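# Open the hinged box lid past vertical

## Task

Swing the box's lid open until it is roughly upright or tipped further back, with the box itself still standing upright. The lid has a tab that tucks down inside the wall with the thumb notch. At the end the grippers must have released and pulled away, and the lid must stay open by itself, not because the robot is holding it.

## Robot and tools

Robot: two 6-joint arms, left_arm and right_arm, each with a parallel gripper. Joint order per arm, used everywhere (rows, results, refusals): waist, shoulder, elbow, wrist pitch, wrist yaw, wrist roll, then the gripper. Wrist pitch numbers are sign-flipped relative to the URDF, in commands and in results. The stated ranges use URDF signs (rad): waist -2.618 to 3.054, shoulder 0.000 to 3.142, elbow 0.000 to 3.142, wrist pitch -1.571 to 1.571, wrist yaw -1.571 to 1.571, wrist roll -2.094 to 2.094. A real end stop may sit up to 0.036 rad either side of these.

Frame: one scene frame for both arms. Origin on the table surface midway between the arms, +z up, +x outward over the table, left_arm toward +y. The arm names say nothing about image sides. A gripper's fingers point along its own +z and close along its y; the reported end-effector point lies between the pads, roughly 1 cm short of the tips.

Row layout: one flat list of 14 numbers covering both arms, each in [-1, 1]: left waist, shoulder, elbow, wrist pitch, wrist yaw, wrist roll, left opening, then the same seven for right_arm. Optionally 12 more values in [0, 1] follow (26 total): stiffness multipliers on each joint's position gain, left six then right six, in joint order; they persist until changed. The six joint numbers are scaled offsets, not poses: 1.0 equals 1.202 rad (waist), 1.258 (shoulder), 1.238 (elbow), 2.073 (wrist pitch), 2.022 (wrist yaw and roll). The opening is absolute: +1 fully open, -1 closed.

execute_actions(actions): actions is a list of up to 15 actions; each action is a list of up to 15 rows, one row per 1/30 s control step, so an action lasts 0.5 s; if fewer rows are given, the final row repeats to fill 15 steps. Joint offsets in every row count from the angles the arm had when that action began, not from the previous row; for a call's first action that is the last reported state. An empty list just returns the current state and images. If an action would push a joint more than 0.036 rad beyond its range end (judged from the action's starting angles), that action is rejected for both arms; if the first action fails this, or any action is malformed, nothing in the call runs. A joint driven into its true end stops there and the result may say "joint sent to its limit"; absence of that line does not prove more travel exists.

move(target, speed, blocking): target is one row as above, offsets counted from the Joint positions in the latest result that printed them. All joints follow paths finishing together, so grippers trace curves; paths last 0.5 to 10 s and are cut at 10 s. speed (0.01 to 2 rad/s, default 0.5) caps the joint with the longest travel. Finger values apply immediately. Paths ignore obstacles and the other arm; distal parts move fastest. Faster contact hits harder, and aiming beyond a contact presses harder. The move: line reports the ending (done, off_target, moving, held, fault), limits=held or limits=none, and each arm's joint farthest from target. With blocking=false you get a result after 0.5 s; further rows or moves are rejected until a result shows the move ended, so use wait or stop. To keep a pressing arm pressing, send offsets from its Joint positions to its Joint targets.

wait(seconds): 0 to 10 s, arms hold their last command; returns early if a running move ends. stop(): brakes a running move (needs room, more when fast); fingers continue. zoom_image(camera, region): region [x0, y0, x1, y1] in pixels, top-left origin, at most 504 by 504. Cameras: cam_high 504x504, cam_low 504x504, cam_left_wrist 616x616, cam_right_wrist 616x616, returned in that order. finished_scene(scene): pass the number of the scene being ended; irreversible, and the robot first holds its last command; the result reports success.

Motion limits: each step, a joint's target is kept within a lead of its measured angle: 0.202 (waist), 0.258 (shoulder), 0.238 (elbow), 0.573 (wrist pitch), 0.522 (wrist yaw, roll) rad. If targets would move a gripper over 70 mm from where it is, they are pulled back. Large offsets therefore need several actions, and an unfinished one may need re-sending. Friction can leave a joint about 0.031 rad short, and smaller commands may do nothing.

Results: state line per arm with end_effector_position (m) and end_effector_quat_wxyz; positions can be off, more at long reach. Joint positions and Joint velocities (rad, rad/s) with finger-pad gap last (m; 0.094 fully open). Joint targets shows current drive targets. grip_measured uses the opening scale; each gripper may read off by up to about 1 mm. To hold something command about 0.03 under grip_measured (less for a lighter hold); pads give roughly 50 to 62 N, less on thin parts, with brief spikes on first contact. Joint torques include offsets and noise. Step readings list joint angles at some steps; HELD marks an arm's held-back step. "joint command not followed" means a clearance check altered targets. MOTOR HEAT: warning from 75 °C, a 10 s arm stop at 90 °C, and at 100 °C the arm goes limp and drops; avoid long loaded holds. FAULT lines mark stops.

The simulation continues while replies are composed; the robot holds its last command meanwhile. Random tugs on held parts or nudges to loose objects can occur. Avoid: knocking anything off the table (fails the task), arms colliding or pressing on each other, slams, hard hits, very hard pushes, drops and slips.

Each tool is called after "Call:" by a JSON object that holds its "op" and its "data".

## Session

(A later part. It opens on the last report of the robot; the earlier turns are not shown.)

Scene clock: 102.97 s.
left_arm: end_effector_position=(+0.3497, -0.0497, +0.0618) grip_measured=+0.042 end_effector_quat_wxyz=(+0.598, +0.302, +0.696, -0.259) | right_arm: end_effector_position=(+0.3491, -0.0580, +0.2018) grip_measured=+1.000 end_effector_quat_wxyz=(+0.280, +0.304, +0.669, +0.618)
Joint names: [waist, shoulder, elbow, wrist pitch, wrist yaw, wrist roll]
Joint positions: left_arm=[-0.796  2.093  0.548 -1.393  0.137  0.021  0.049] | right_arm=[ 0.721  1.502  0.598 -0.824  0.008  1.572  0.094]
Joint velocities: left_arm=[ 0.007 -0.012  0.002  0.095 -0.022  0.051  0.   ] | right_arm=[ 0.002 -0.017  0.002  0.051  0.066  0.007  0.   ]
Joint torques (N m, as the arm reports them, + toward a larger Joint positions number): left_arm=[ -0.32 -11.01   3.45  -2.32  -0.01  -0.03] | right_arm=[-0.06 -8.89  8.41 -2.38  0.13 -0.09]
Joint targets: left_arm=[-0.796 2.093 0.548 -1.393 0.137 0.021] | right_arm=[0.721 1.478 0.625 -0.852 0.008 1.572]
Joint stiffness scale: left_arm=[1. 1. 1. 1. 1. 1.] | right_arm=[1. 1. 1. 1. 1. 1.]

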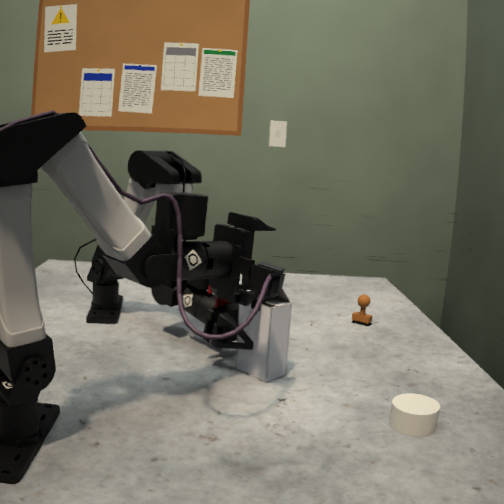

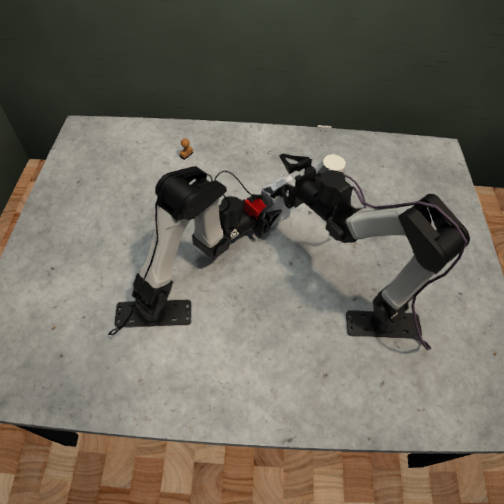

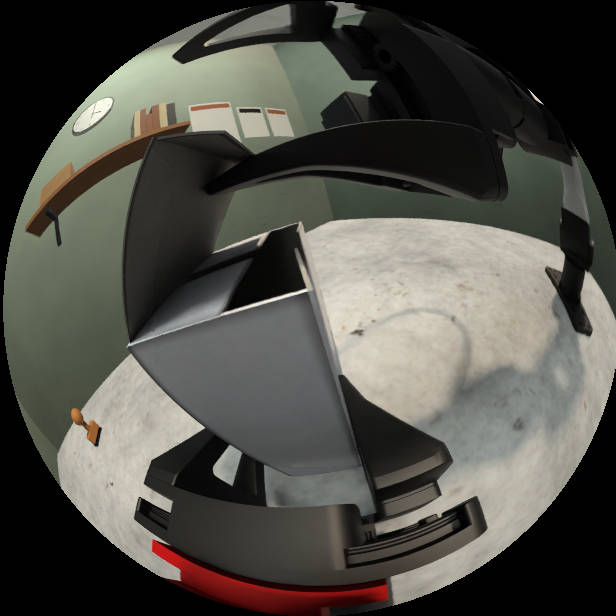

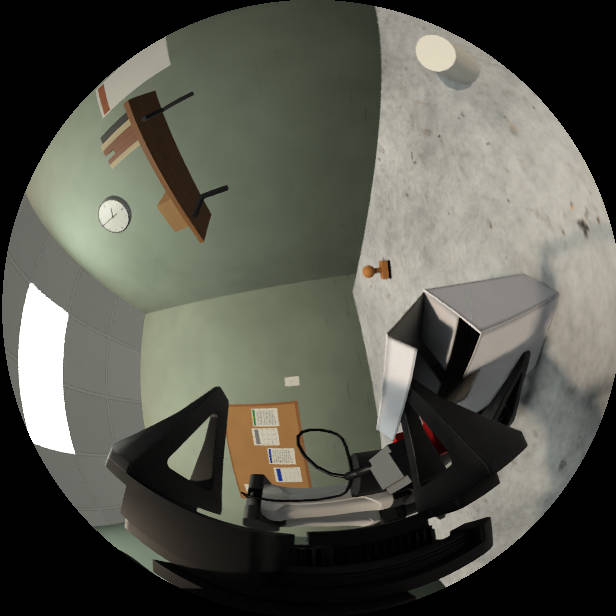

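Call:
{"op": "move", "data": {"target": [0,0,0,0,0,0,0.03, 0,0.077,0.187,0.116,0,0,1], "speed": 0.25}}

Scene clock: 104.90 s.
left_arm: end_effector_position=(+0.3497, -0.0497, +0.0618) grip_measured=+0.042 end_effector_quat_wxyz=(+0.598, +0.302, +0.696, -0.259) | right_arm: end_effector_position=(+0.3754, -0.0346, +0.2010) grip_measured=+1.000 end_effector_quat_wxyz=(+0.263, +0.318, +0.702, +0.580)
Joint names: [waist, shoulder, elbow, wrist pitch, wrist yaw, wrist roll]
Joint positions: left_arm=[-0.796  2.093  0.548 -1.393  0.137  0.021  0.049] | right_arm=[ 0.721  1.582  0.802 -0.59   0.008  1.572  0.094]
Joint velocities: left_arm=[-0.012  0.002 -0.022  0.066 -0.081 -0.037  0.001] | right_arm=[-0.002  0.012  0.007 -0.037  0.037 -0.081  0.   ]
Joint torques (N m, as the arm reports them, + toward a larger Joint positions number): left_arm=[ -0.33 -11.01   3.44  -2.32  -0.01  -0.02] | right_arm=[-0.06 -6.43  8.86 -2.06  0.14 -0.08]
Joint targets: left_arm=[-0.796 2.093 0.548 -1.393 0.137 0.021] | right_arm=[0.721 1.599 0.829 -0.584 0.008 1.572]
Joint stiffness scale: left_arm=[1. 1. 1. 1. 1. 1.] | right_arm=[1. 1. 1. 1. 1. 1.]
move: off_target (right_arm); limits=none; left_arm: farthest joint: the waist, 0.000 radians from its target (0.000 radians at the start); right_arm: farthest joint: the elbow, 0.028 radians from its target (0.232 radians at the start)

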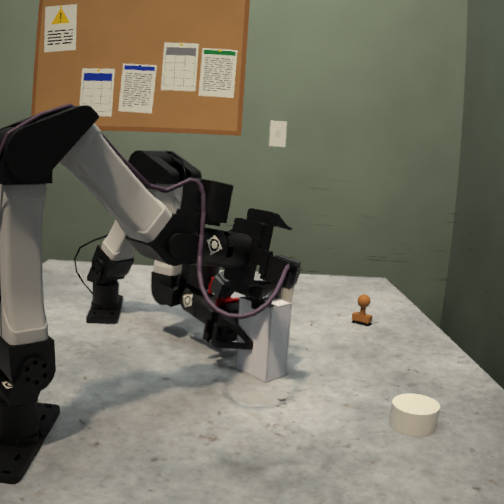

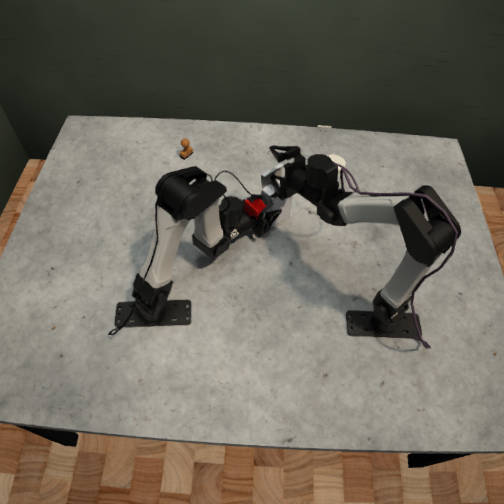

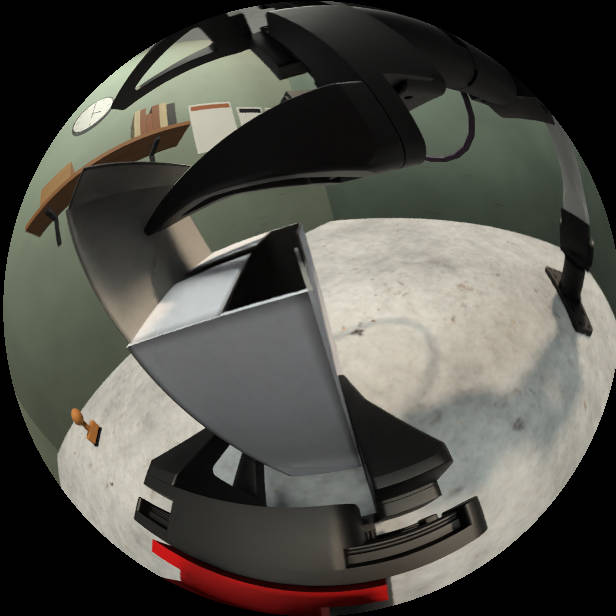

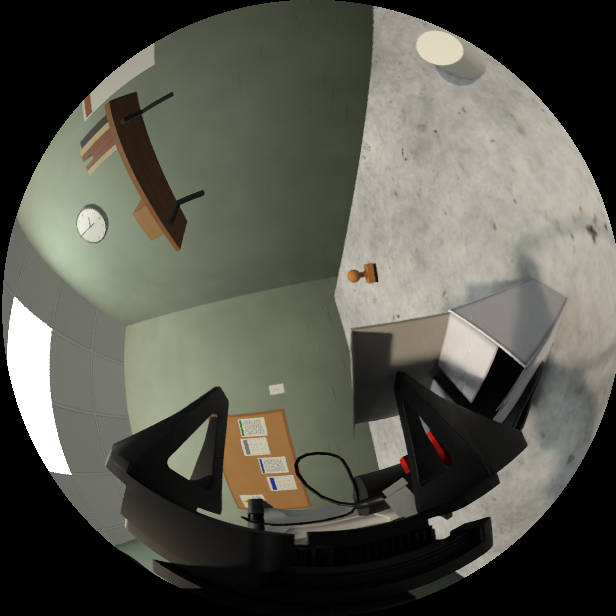

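The lid is about vertical now. Continue pushing the second half.

Call:
{"op": "move", "data": {"target": [0,0,0,0,0,0,0.03, 0,0.077,0.187,0.116,0,0,1], "speed": 0.25}}

Scene clock: 107.00 s.
left_arm: end_effector_position=(+0.3497, -0.0497, +0.0618) grip_measured=+0.042 end_effector_quat_wxyz=(+0.598, +0.302, +0.696, -0.259) | right_arm: end_effector_position=(+0.3970, -0.0153, +0.2011) grip_measured=+1.000 end_effector_quat_wxyz=(+0.246, +0.332, +0.733, +0.540)
Joint names: [waist, shoulder, elbow, wrist pitch, wrist yaw, wrist roll]
Joint positions: left_arm=[-0.796  2.093  0.548 -1.393  0.137  0.021  0.049] | right_arm=[ 0.721  1.663  1.005 -0.357  0.008  1.572  0.094]
Joint velocities: left_arm=[ 0.007 -0.002  0.007 -0.051 -0.066 -0.066  0.   ] | right_arm=[-0.012 -0.007  0.002 -0.051 -0.022  0.066  0.   ]
Joint torques (N m, as the arm reports them, + toward a larger Joint positions number): left_arm=[ -0.32 -11.01   3.44  -2.32  -0.01  -0.02] | right_arm=[-0.07 -7.63  9.14 -2.02  0.15 -0.09]
Joint targets: left_arm=[-0.796 2.093 0.548 -1.393 0.137 0.021] | right_arm=[0.721 1.679 1.033 -0.350 0.008 1.572]
Joint stiffness scale: left_arm=[1. 1. 1. 1. 1. 1.] | right_arm=[1. 1. 1. 1. 1. 1.]
move: off_target (right_arm); limits=none; left_arm: farthest joint: the waist, 0.000 radians from its target (0.000 radians at the start); right_arm: farthest joint: the elbow, 0.028 radians from its target (0.232 radians at the start)

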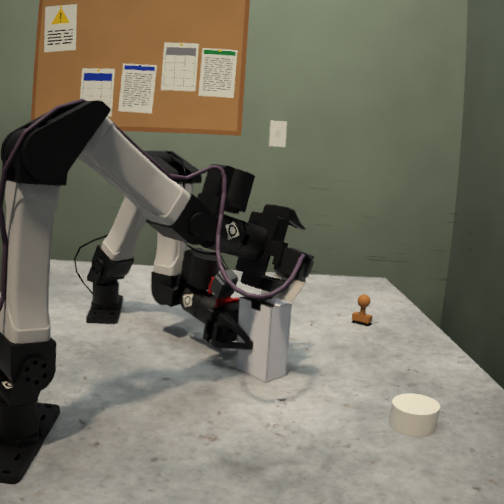

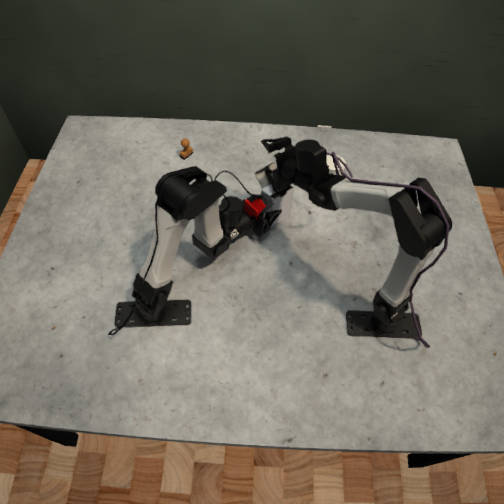

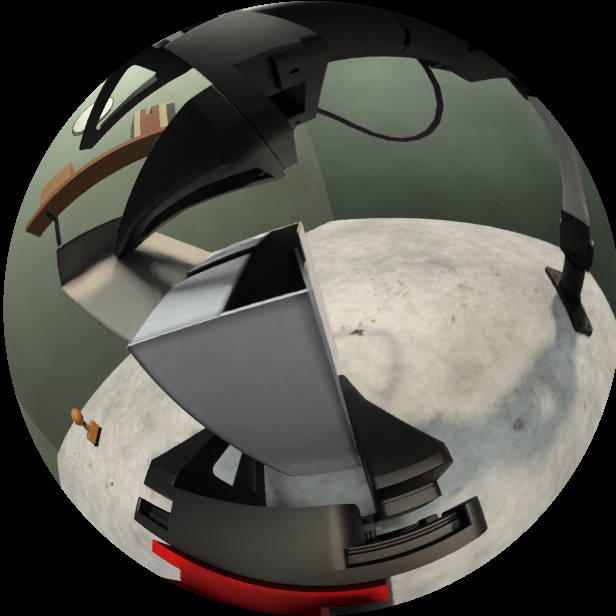

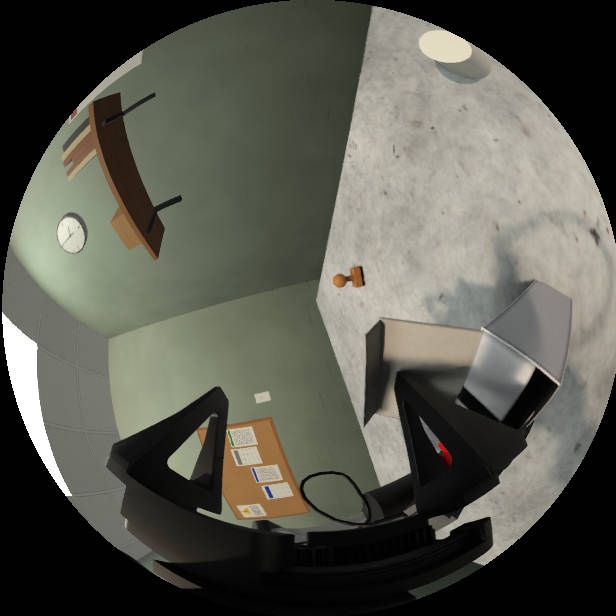

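Call:
{"op": "move", "data": {"target": [0,0,0,0,0,0,0.03, 0,0.013,0.022,0.030,0,0,1], "speed": 0.12}}

Scene clock: 108.87 s.
left_arm: end_effector_position=(+0.3497, -0.0497, +0.0618) grip_measured=+0.042 end_effector_quat_wxyz=(+0.598, +0.302, +0.696, -0.259) | right_arm: end_effector_position=(+0.3939, -0.0181, +0.1887) grip_measured=+1.000 end_effector_quat_wxyz=(+0.237, +0.338, +0.748, +0.520)
Joint names: [waist, shoulder, elbow, wrist pitch, wrist yaw, wrist roll]
Joint positions: left_arm=[-0.796  2.093  0.548 -1.393  0.137  0.021  0.049] | right_arm=[ 0.721  1.663  1.005 -0.304  0.008  1.572  0.094]
Joint velocities: left_arm=[-0.012 -0.002 -0.022  0.066 -0.007 -0.007 -0.001] | right_arm=[ 0.002 -0.007 -0.012  0.037  0.007 -0.051  0.   ]
Joint torques (N m, as the arm reports them, + toward a larger Joint positions number): left_arm=[ -0.31 -11.01   3.44  -2.32  -0.01  -0.03] | right_arm=[-0.07 -7.6   9.05 -2.    0.16 -0.09]
Joint targets: left_arm=[-0.796 2.093 0.548 -1.393 0.137 0.021] | right_arm=[0.721 1.680 1.032 -0.295 0.008 1.572]
Joint stiffness scale: left_arm=[1. 1. 1. 1. 1. 1.] | right_arm=[1. 1. 1. 1. 1. 1.]
move: off_target (right_arm); limits=none; left_arm: farthest joint: the waist, 0.000 radians from its target (0.000 radians at the start); right_arm: farthest joint: the elbow, 0.027 radians from its target (0.027 radians at the start)

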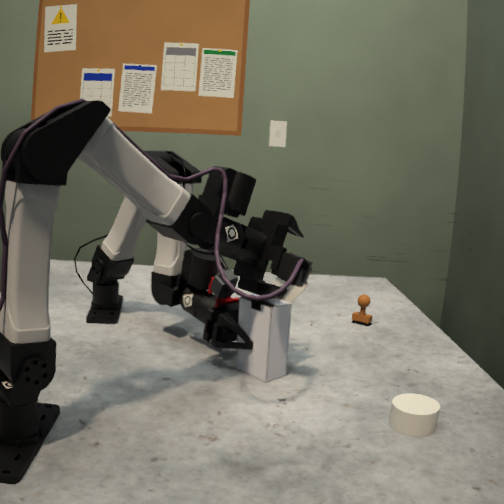

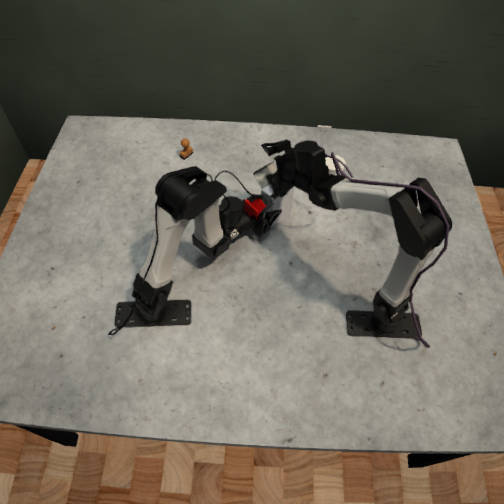

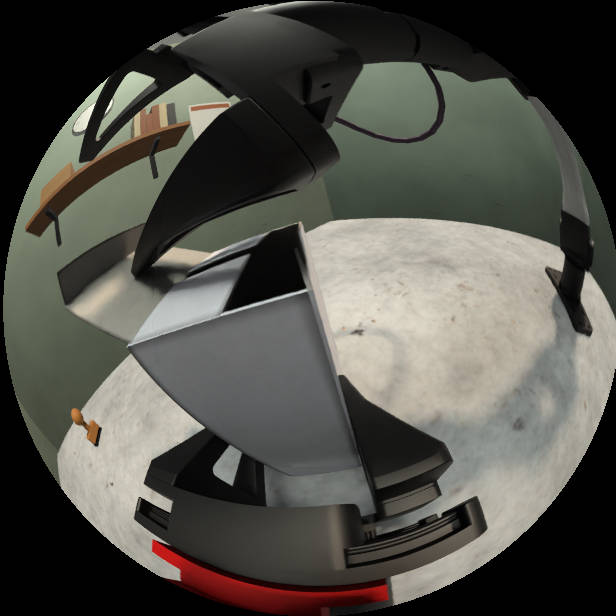

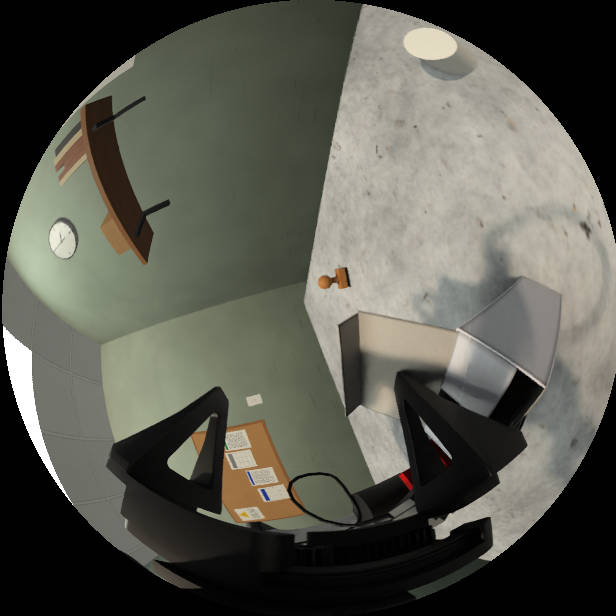

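Call:
{"op": "move", "data": {"target": [0,0,0,0,0,0,0.03, 0,-0.580,-0.530,-0.129,0,0,1], "speed": 0.45}}

Scene clock: 113.63 s.
left_arm: end_effector_position=(+0.3497, -0.0497, +0.0618) grip_measured=+0.042 end_effector_quat_wxyz=(+0.598, +0.302, +0.696, -0.259) | right_arm: end_effector_position=(+0.2778, -0.1213, +0.2302) grip_measured=+1.000 end_effector_quat_wxyz=(+0.285, +0.300, +0.660, +0.628)
Joint names: [waist, shoulder, elbow, wrist pitch, wrist yaw, wrist roll]
Joint positions: left_arm=[-0.796  2.093  0.548 -1.393  0.137  0.021  0.049] | right_arm=[ 0.721  0.956  0.366 -0.54   0.008  1.572  0.094]
Joint velocities: left_arm=[-0.002  0.007 -0.002 -0.051  0.037 -0.037 -0.   ] | right_arm=[ 0.002 -0.007  0.002 -0.007 -0.037 -0.007  0.   ]
Joint torques (N m, as the arm reports them, + toward a larger Joint positions number): left_arm=[ -0.32 -11.02   3.44  -2.32  -0.01  -0.03] | right_arm=[-0.06 -4.16  5.92 -2.41  0.13 -0.09]
Joint targets: left_arm=[-0.796 2.093 0.548 -1.393 0.137 0.021] | right_arm=[0.721 0.934 0.349 -0.572 0.008 1.572]
Joint stiffness scale: left_arm=[1. 1. 1. 1. 1. 1.] | right_arm=[1. 1. 1. 1. 1. 1.]
move: off_target (right_arm); limits=none; left_arm: farthest joint: the waist, 0.000 radians from its target (0.000 radians at the start); right_arm: farthest joint: the wrist pitch, 0.032 radians from its target (0.268 radians at the start)

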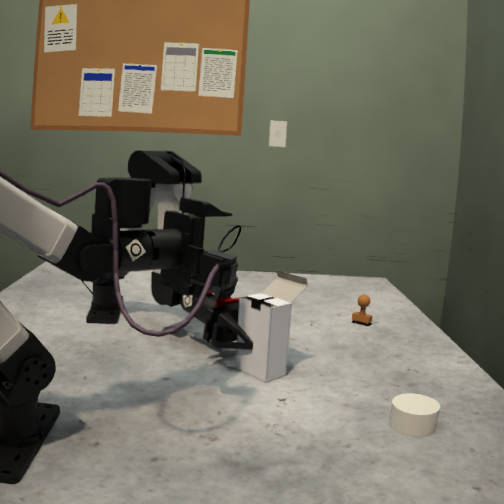

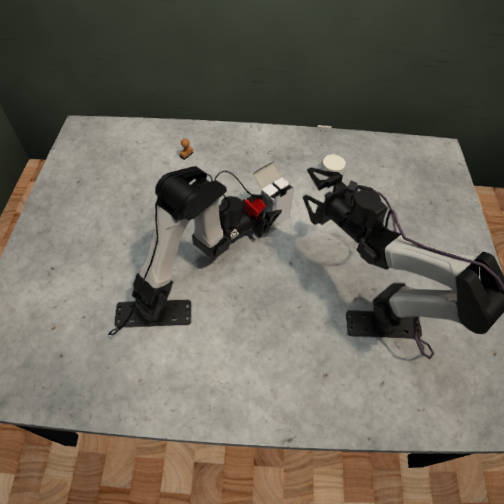

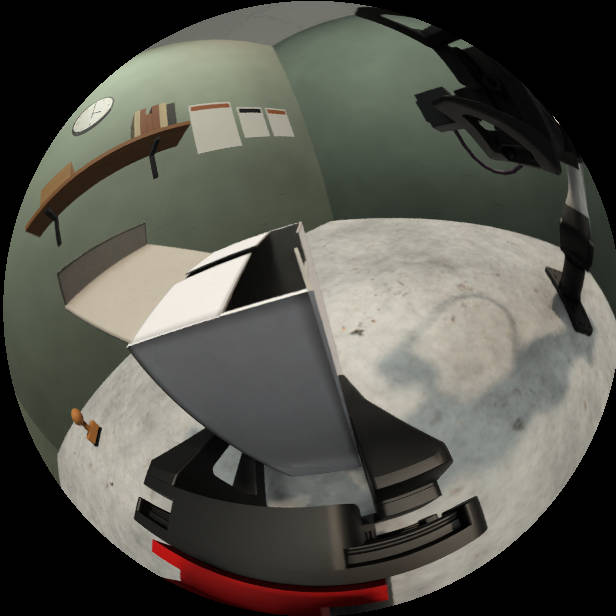

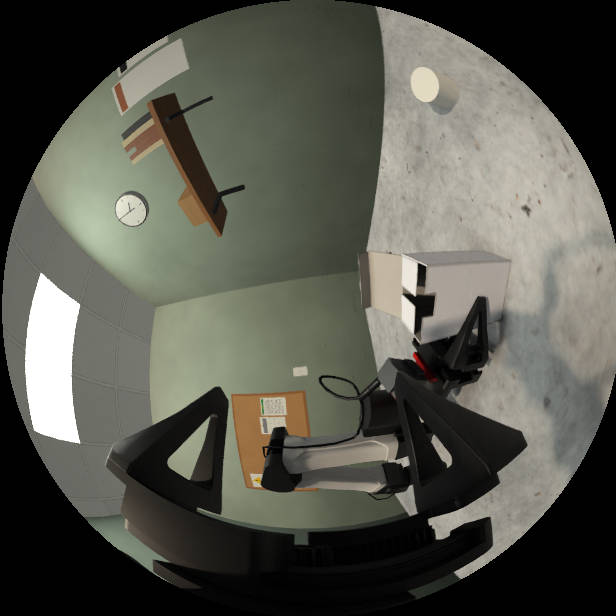

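Call:
{"op": "execute_actions", "data": {"actions": [[[0,0,0,0,0,0,0.06, -0.005,0,0,0,0,0,1],[0,0,0,0,0,0,0.10, -0.012,0,0,0,0,0,1],[0,0,0,0,0,0,0.15, -0.02,0,0,0,0,0,1],[0,0,0,0,0,0,0.21, -0.03,0,0,0,0,0,1],[0,0,0,0,0,0,0.28, -0.04,0,0,0,0,0,1],[0,0,0,0,0,0,0.36, -0.052,0,0,0,0,0,1],[0,0,0,0,0,0,0.44, -0.064,0,0,0,0,0,1],[0,0,0,0,0,0,0.52, -0.076,0,0,0,0,0,1],[0,0,0,0,0,0,0.60, -0.088,0,0,0,0,0,1],[0,0,0,0,0,0,0.68, -0.10,0,0,0,0,0,1],[0,0,0,0,0,0,0.76, -0.11,0,0,0,0,0,1],[0,0,0,0,0,0,0.84, -0.12,0,0,0,0,0,1],[0,0,0,0,0,0,0.90, -0.127,0,0,0,0,0,1],[0,0,0,0,0,0,0.96, -0.132,0,0,0,0,0,1],[0,0,0,0,0,0,1.0, -0.135,0,0,0,0,0,1]]]}}

Scene clock: 118.73 s.
left_arm: end_effector_position=(+0.3497, -0.0497, +0.0618) grip_measured=+0.975 end_effector_quat_wxyz=(+0.598, +0.302, +0.696, -0.259) | right_arm: end_effector_position=(+0.3079, -0.1607, +0.2303) grip_measured=+1.000 end_effector_quat_wxyz=(+0.328, +0.345, +0.637, +0.606)
Joint names: [waist, shoulder, elbow, wrist pitch, wrist yaw, wrist roll]
Joint positions: left_arm=[-0.796  2.093  0.548 -1.393  0.137  0.021  0.093] | right_arm=[ 0.579  0.956  0.366 -0.54   0.007  1.572  0.094]
Joint velocities: left_arm=[ 0.007 -0.007  0.012  0.037 -0.051 -0.037  0.049] | right_arm=[-0.193 -0.012 -0.012  0.037 -0.007  0.007  0.   ]
Joint torques (N m, as the arm reports them, + toward a larger Joint positions number): left_arm=[ -0.32 -11.01   3.43  -2.32  -0.01  -0.03] | right_arm=[-0.74 -2.1   7.16 -2.1   0.13 -0.08]
Joint targets: left_arm=[-0.796 2.093 0.548 -1.393 0.137 0.021] | right_arm=[0.559 0.956 0.366 -0.540 0.007 1.572]
Joint stiffness scale: left_arm=[1. 1. 1. 1. 1. 1.] | right_arm=[1. 1. 1. 1. 1. 1.]
Step readings (joint positions):
0: left_arm=[-0.796 2.093 0.548 -1.393 0.137 0.021] | right_arm=[0.721 0.956 0.366 -0.540 0.008 1.572]
1: left_arm=[-0.796 2.093 0.548 -1.393 0.137 0.021] | right_arm=[0.721 0.956 0.366 -0.540 0.008 1.572]
2: left_arm=[-0.796 2.093 0.548 -1.393 0.137 0.021] | right_arm=[0.721 0.956 0.366 -0.540 0.008 1.572]
4: left_arm=[-0.796 2.093 0.548 -1.393 0.137 0.021] | right_arm=[0.714 0.956 0.366 -0.540 0.007 1.572]
8: left_arm=[-0.796 2.093 0.548 -1.393 0.137 0.021] | right_arm=[0.667 0.956 0.366 -0.540 0.007 1.572]
15: Joint positions above

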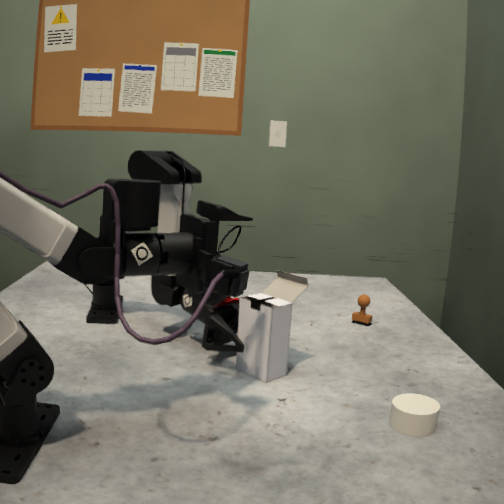

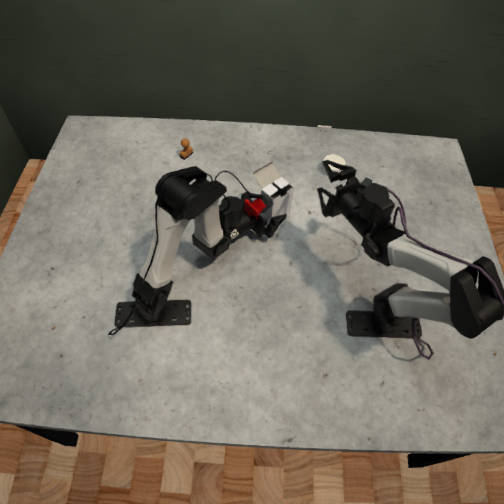

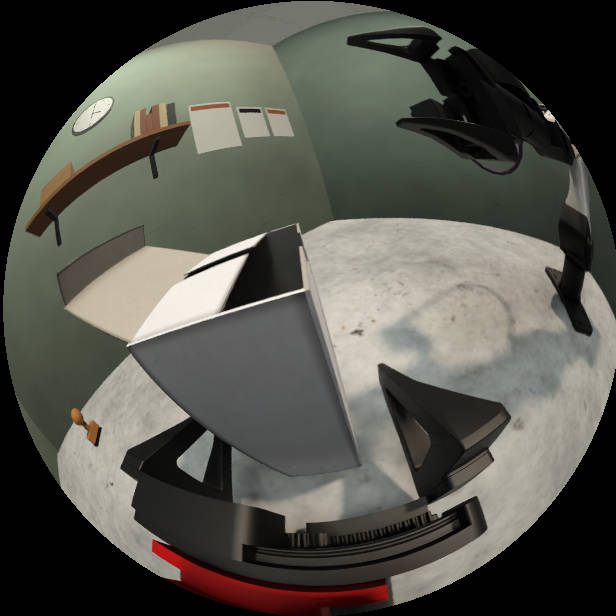

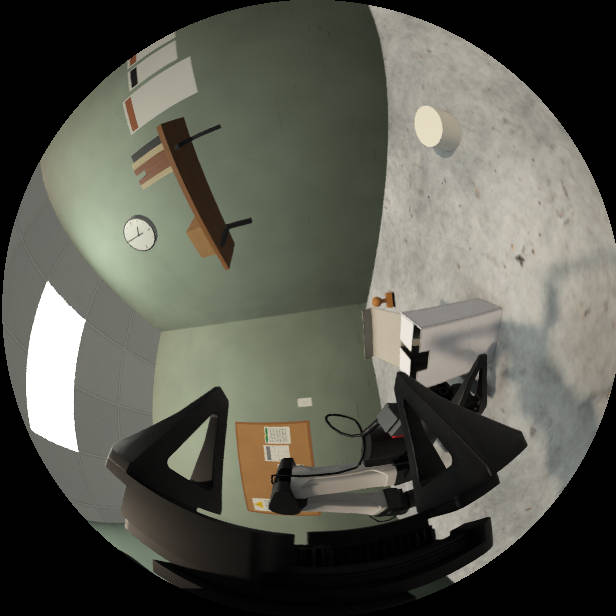

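Call:
{"op": "move", "data": {"target": [0.04,-0.967,-0.099,0.752,0,0,1, -0.29,0,0,0,0,0,1], "speed": 0.8}}

Scene clock: 122.43 s.
left_arm: end_effector_position=(+0.2374, +0.0562, +0.1323) grip_measured=+0.999 end_effector_quat_wxyz=(+0.431, +0.317, +0.821, -0.201) | right_arm: end_effector_position=(+0.3550, -0.2683, +0.2303) grip_measured=+1.000 end_effector_quat_wxyz=(+0.425, +0.447, +0.570, +0.542)
Joint names: [waist, shoulder, elbow, wrist pitch, wrist yaw, wrist roll]
Joint positions: left_arm=[-0.758  0.893  0.445  0.137  0.137  0.021  0.094] | right_arm=[ 0.242  0.956  0.366 -0.54   0.007  1.572  0.094]
Joint velocities: left_arm=[ 0.007 -0.007  0.007 -0.037 -0.051  0.007 -0.   ] | right_arm=[-0.002 -0.002 -0.007 -0.022  0.037 -0.051  0.   ]
Joint torques (N m, as the arm reports them, + toward a larger Joint positions number): left_arm=[ 0.44 -4.22  5.98 -1.84  0.02 -0.02] | right_arm=[-1.01 -2.1   7.15 -2.1   0.13 -0.08]
Joint targets: left_arm=[-0.748 0.877 0.426 0.166 0.137 0.021] | right_arm=[0.230 0.956 0.366 -0.540 0.007 1.572]
Joint stiffness scale: left_arm=[1. 1. 1. 1. 1. 1.] | right_arm=[1. 1. 1. 1. 1. 1.]
move: off_target (left_arm); limits=none; left_arm: farthest joint: the wrist pitch, 0.028 radians from its target (1.559 radians at the start); right_arm: farthest joint: the waist, 0.012 radians from its target (0.339 radians at the start)

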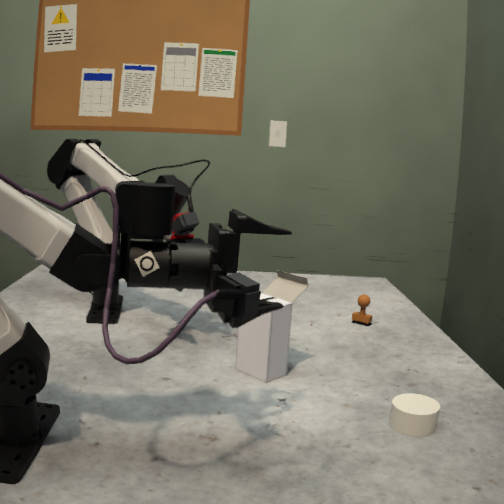

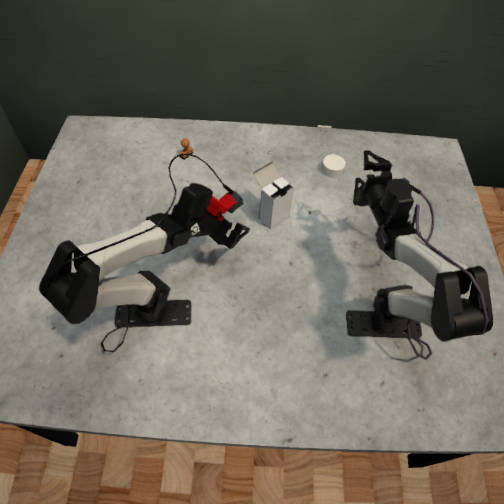

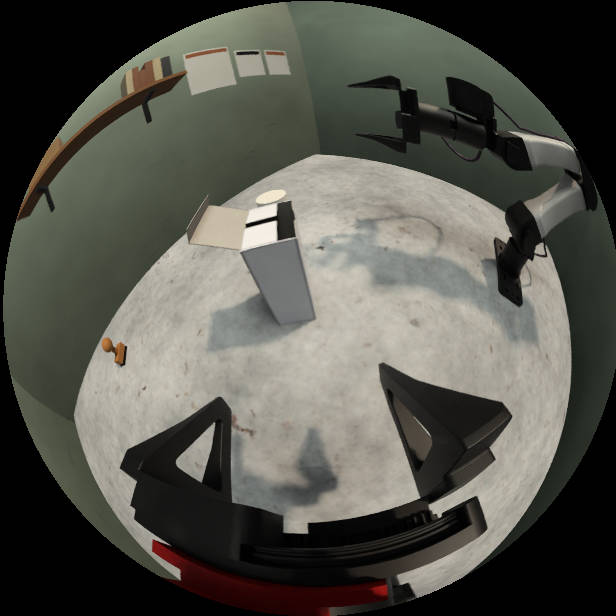

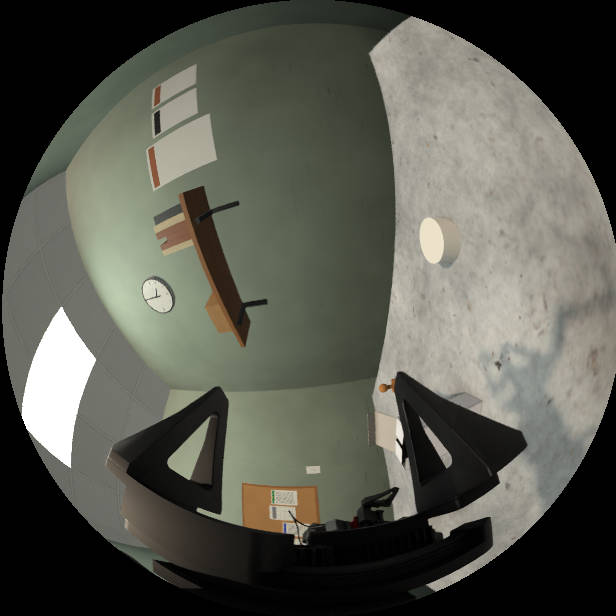

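Call:
{"op": "move", "data": {"target": [0.42,0,0,0,0,0,1, 0,0,0,0,0,0,1], "speed": 0.8}}

Call:
{"op": "finished_scene", "data": {"scene": 1}}

Scene clock: 123.83 s.
left_arm: end_effector_position=(+0.3054, +0.1900, +0.1322) grip_measured=+0.999 end_effector_quat_wxyz=(+0.467, +0.105, +0.873, -0.089) | right_arm: end_effector_position=(+0.3550, -0.2683, +0.2303) grip_measured=+1.000 end_effector_quat_wxyz=(+0.425, +0.447, +0.570, +0.542)
Joint names: [waist, shoulder, elbow, wrist pitch, wrist yaw, wrist roll]
Joint positions: left_arm=[-0.262  0.893  0.445  0.138  0.137  0.021  0.094] | right_arm=[ 0.242  0.956  0.366 -0.54   0.007  1.572  0.094]
Joint velocities: left_arm=[ 0.002  0.002 -0.007  0.037 -0.095  0.022 -0.   ] | right_arm=[-0.002 -0.007  0.017  0.037  0.007  0.066  0.   ]
Joint torques (N m, as the arm reports them, + toward a larger Joint positions number): left_arm=[ 0.36 -2.7   7.4  -2.13  0.03 -0.02] | right_arm=[-0.04 -2.08  7.14 -2.1   0.13 -0.09]
Joint targets: left_arm=[-0.253 0.893 0.445 0.137 0.137 0.021] | right_arm=[0.242 0.956 0.366 -0.540 0.007 1.572]
Joint stiffness scale: left_arm=[1. 1. 1. 1. 1. 1.] | right_arm=[1. 1. 1. 1. 1. 1.]
move: done; limits=none; left_arm: farthest joint: the waist, 0.009 radians from its target (0.505 radians at the start); right_arm: farthest joint: the waist, 0.000 radians from its target (0.000 radians at the start)

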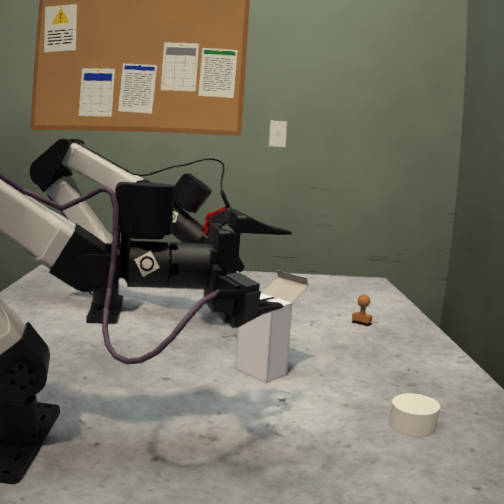

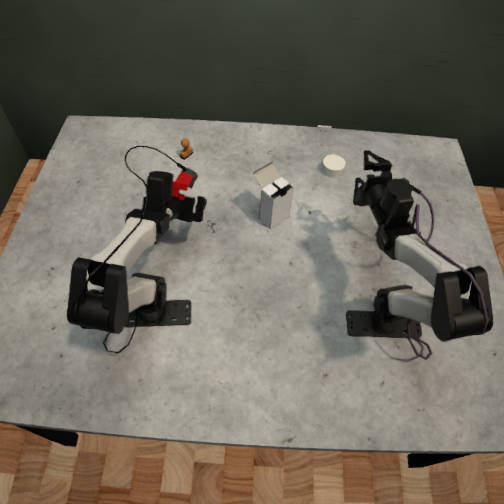

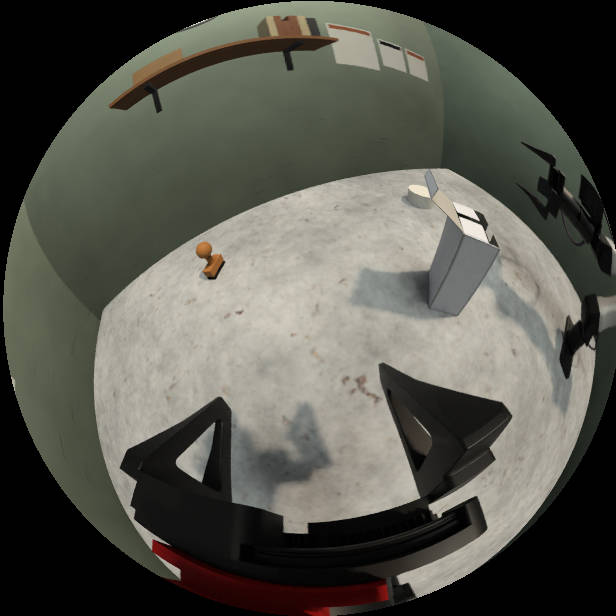

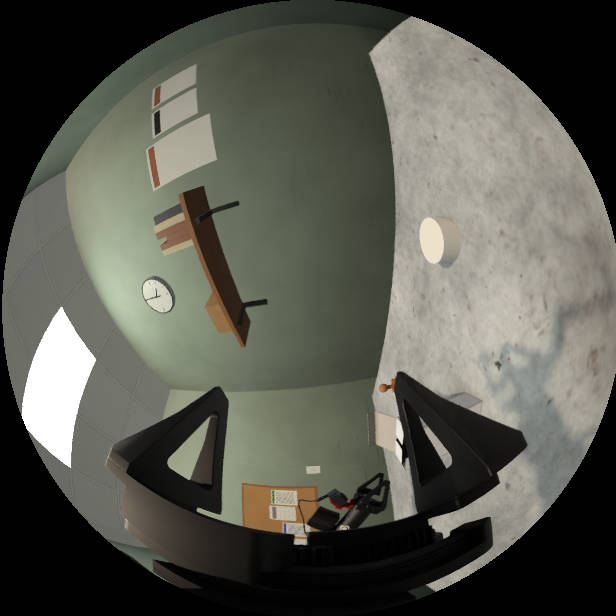

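The scene is finished: the task was done.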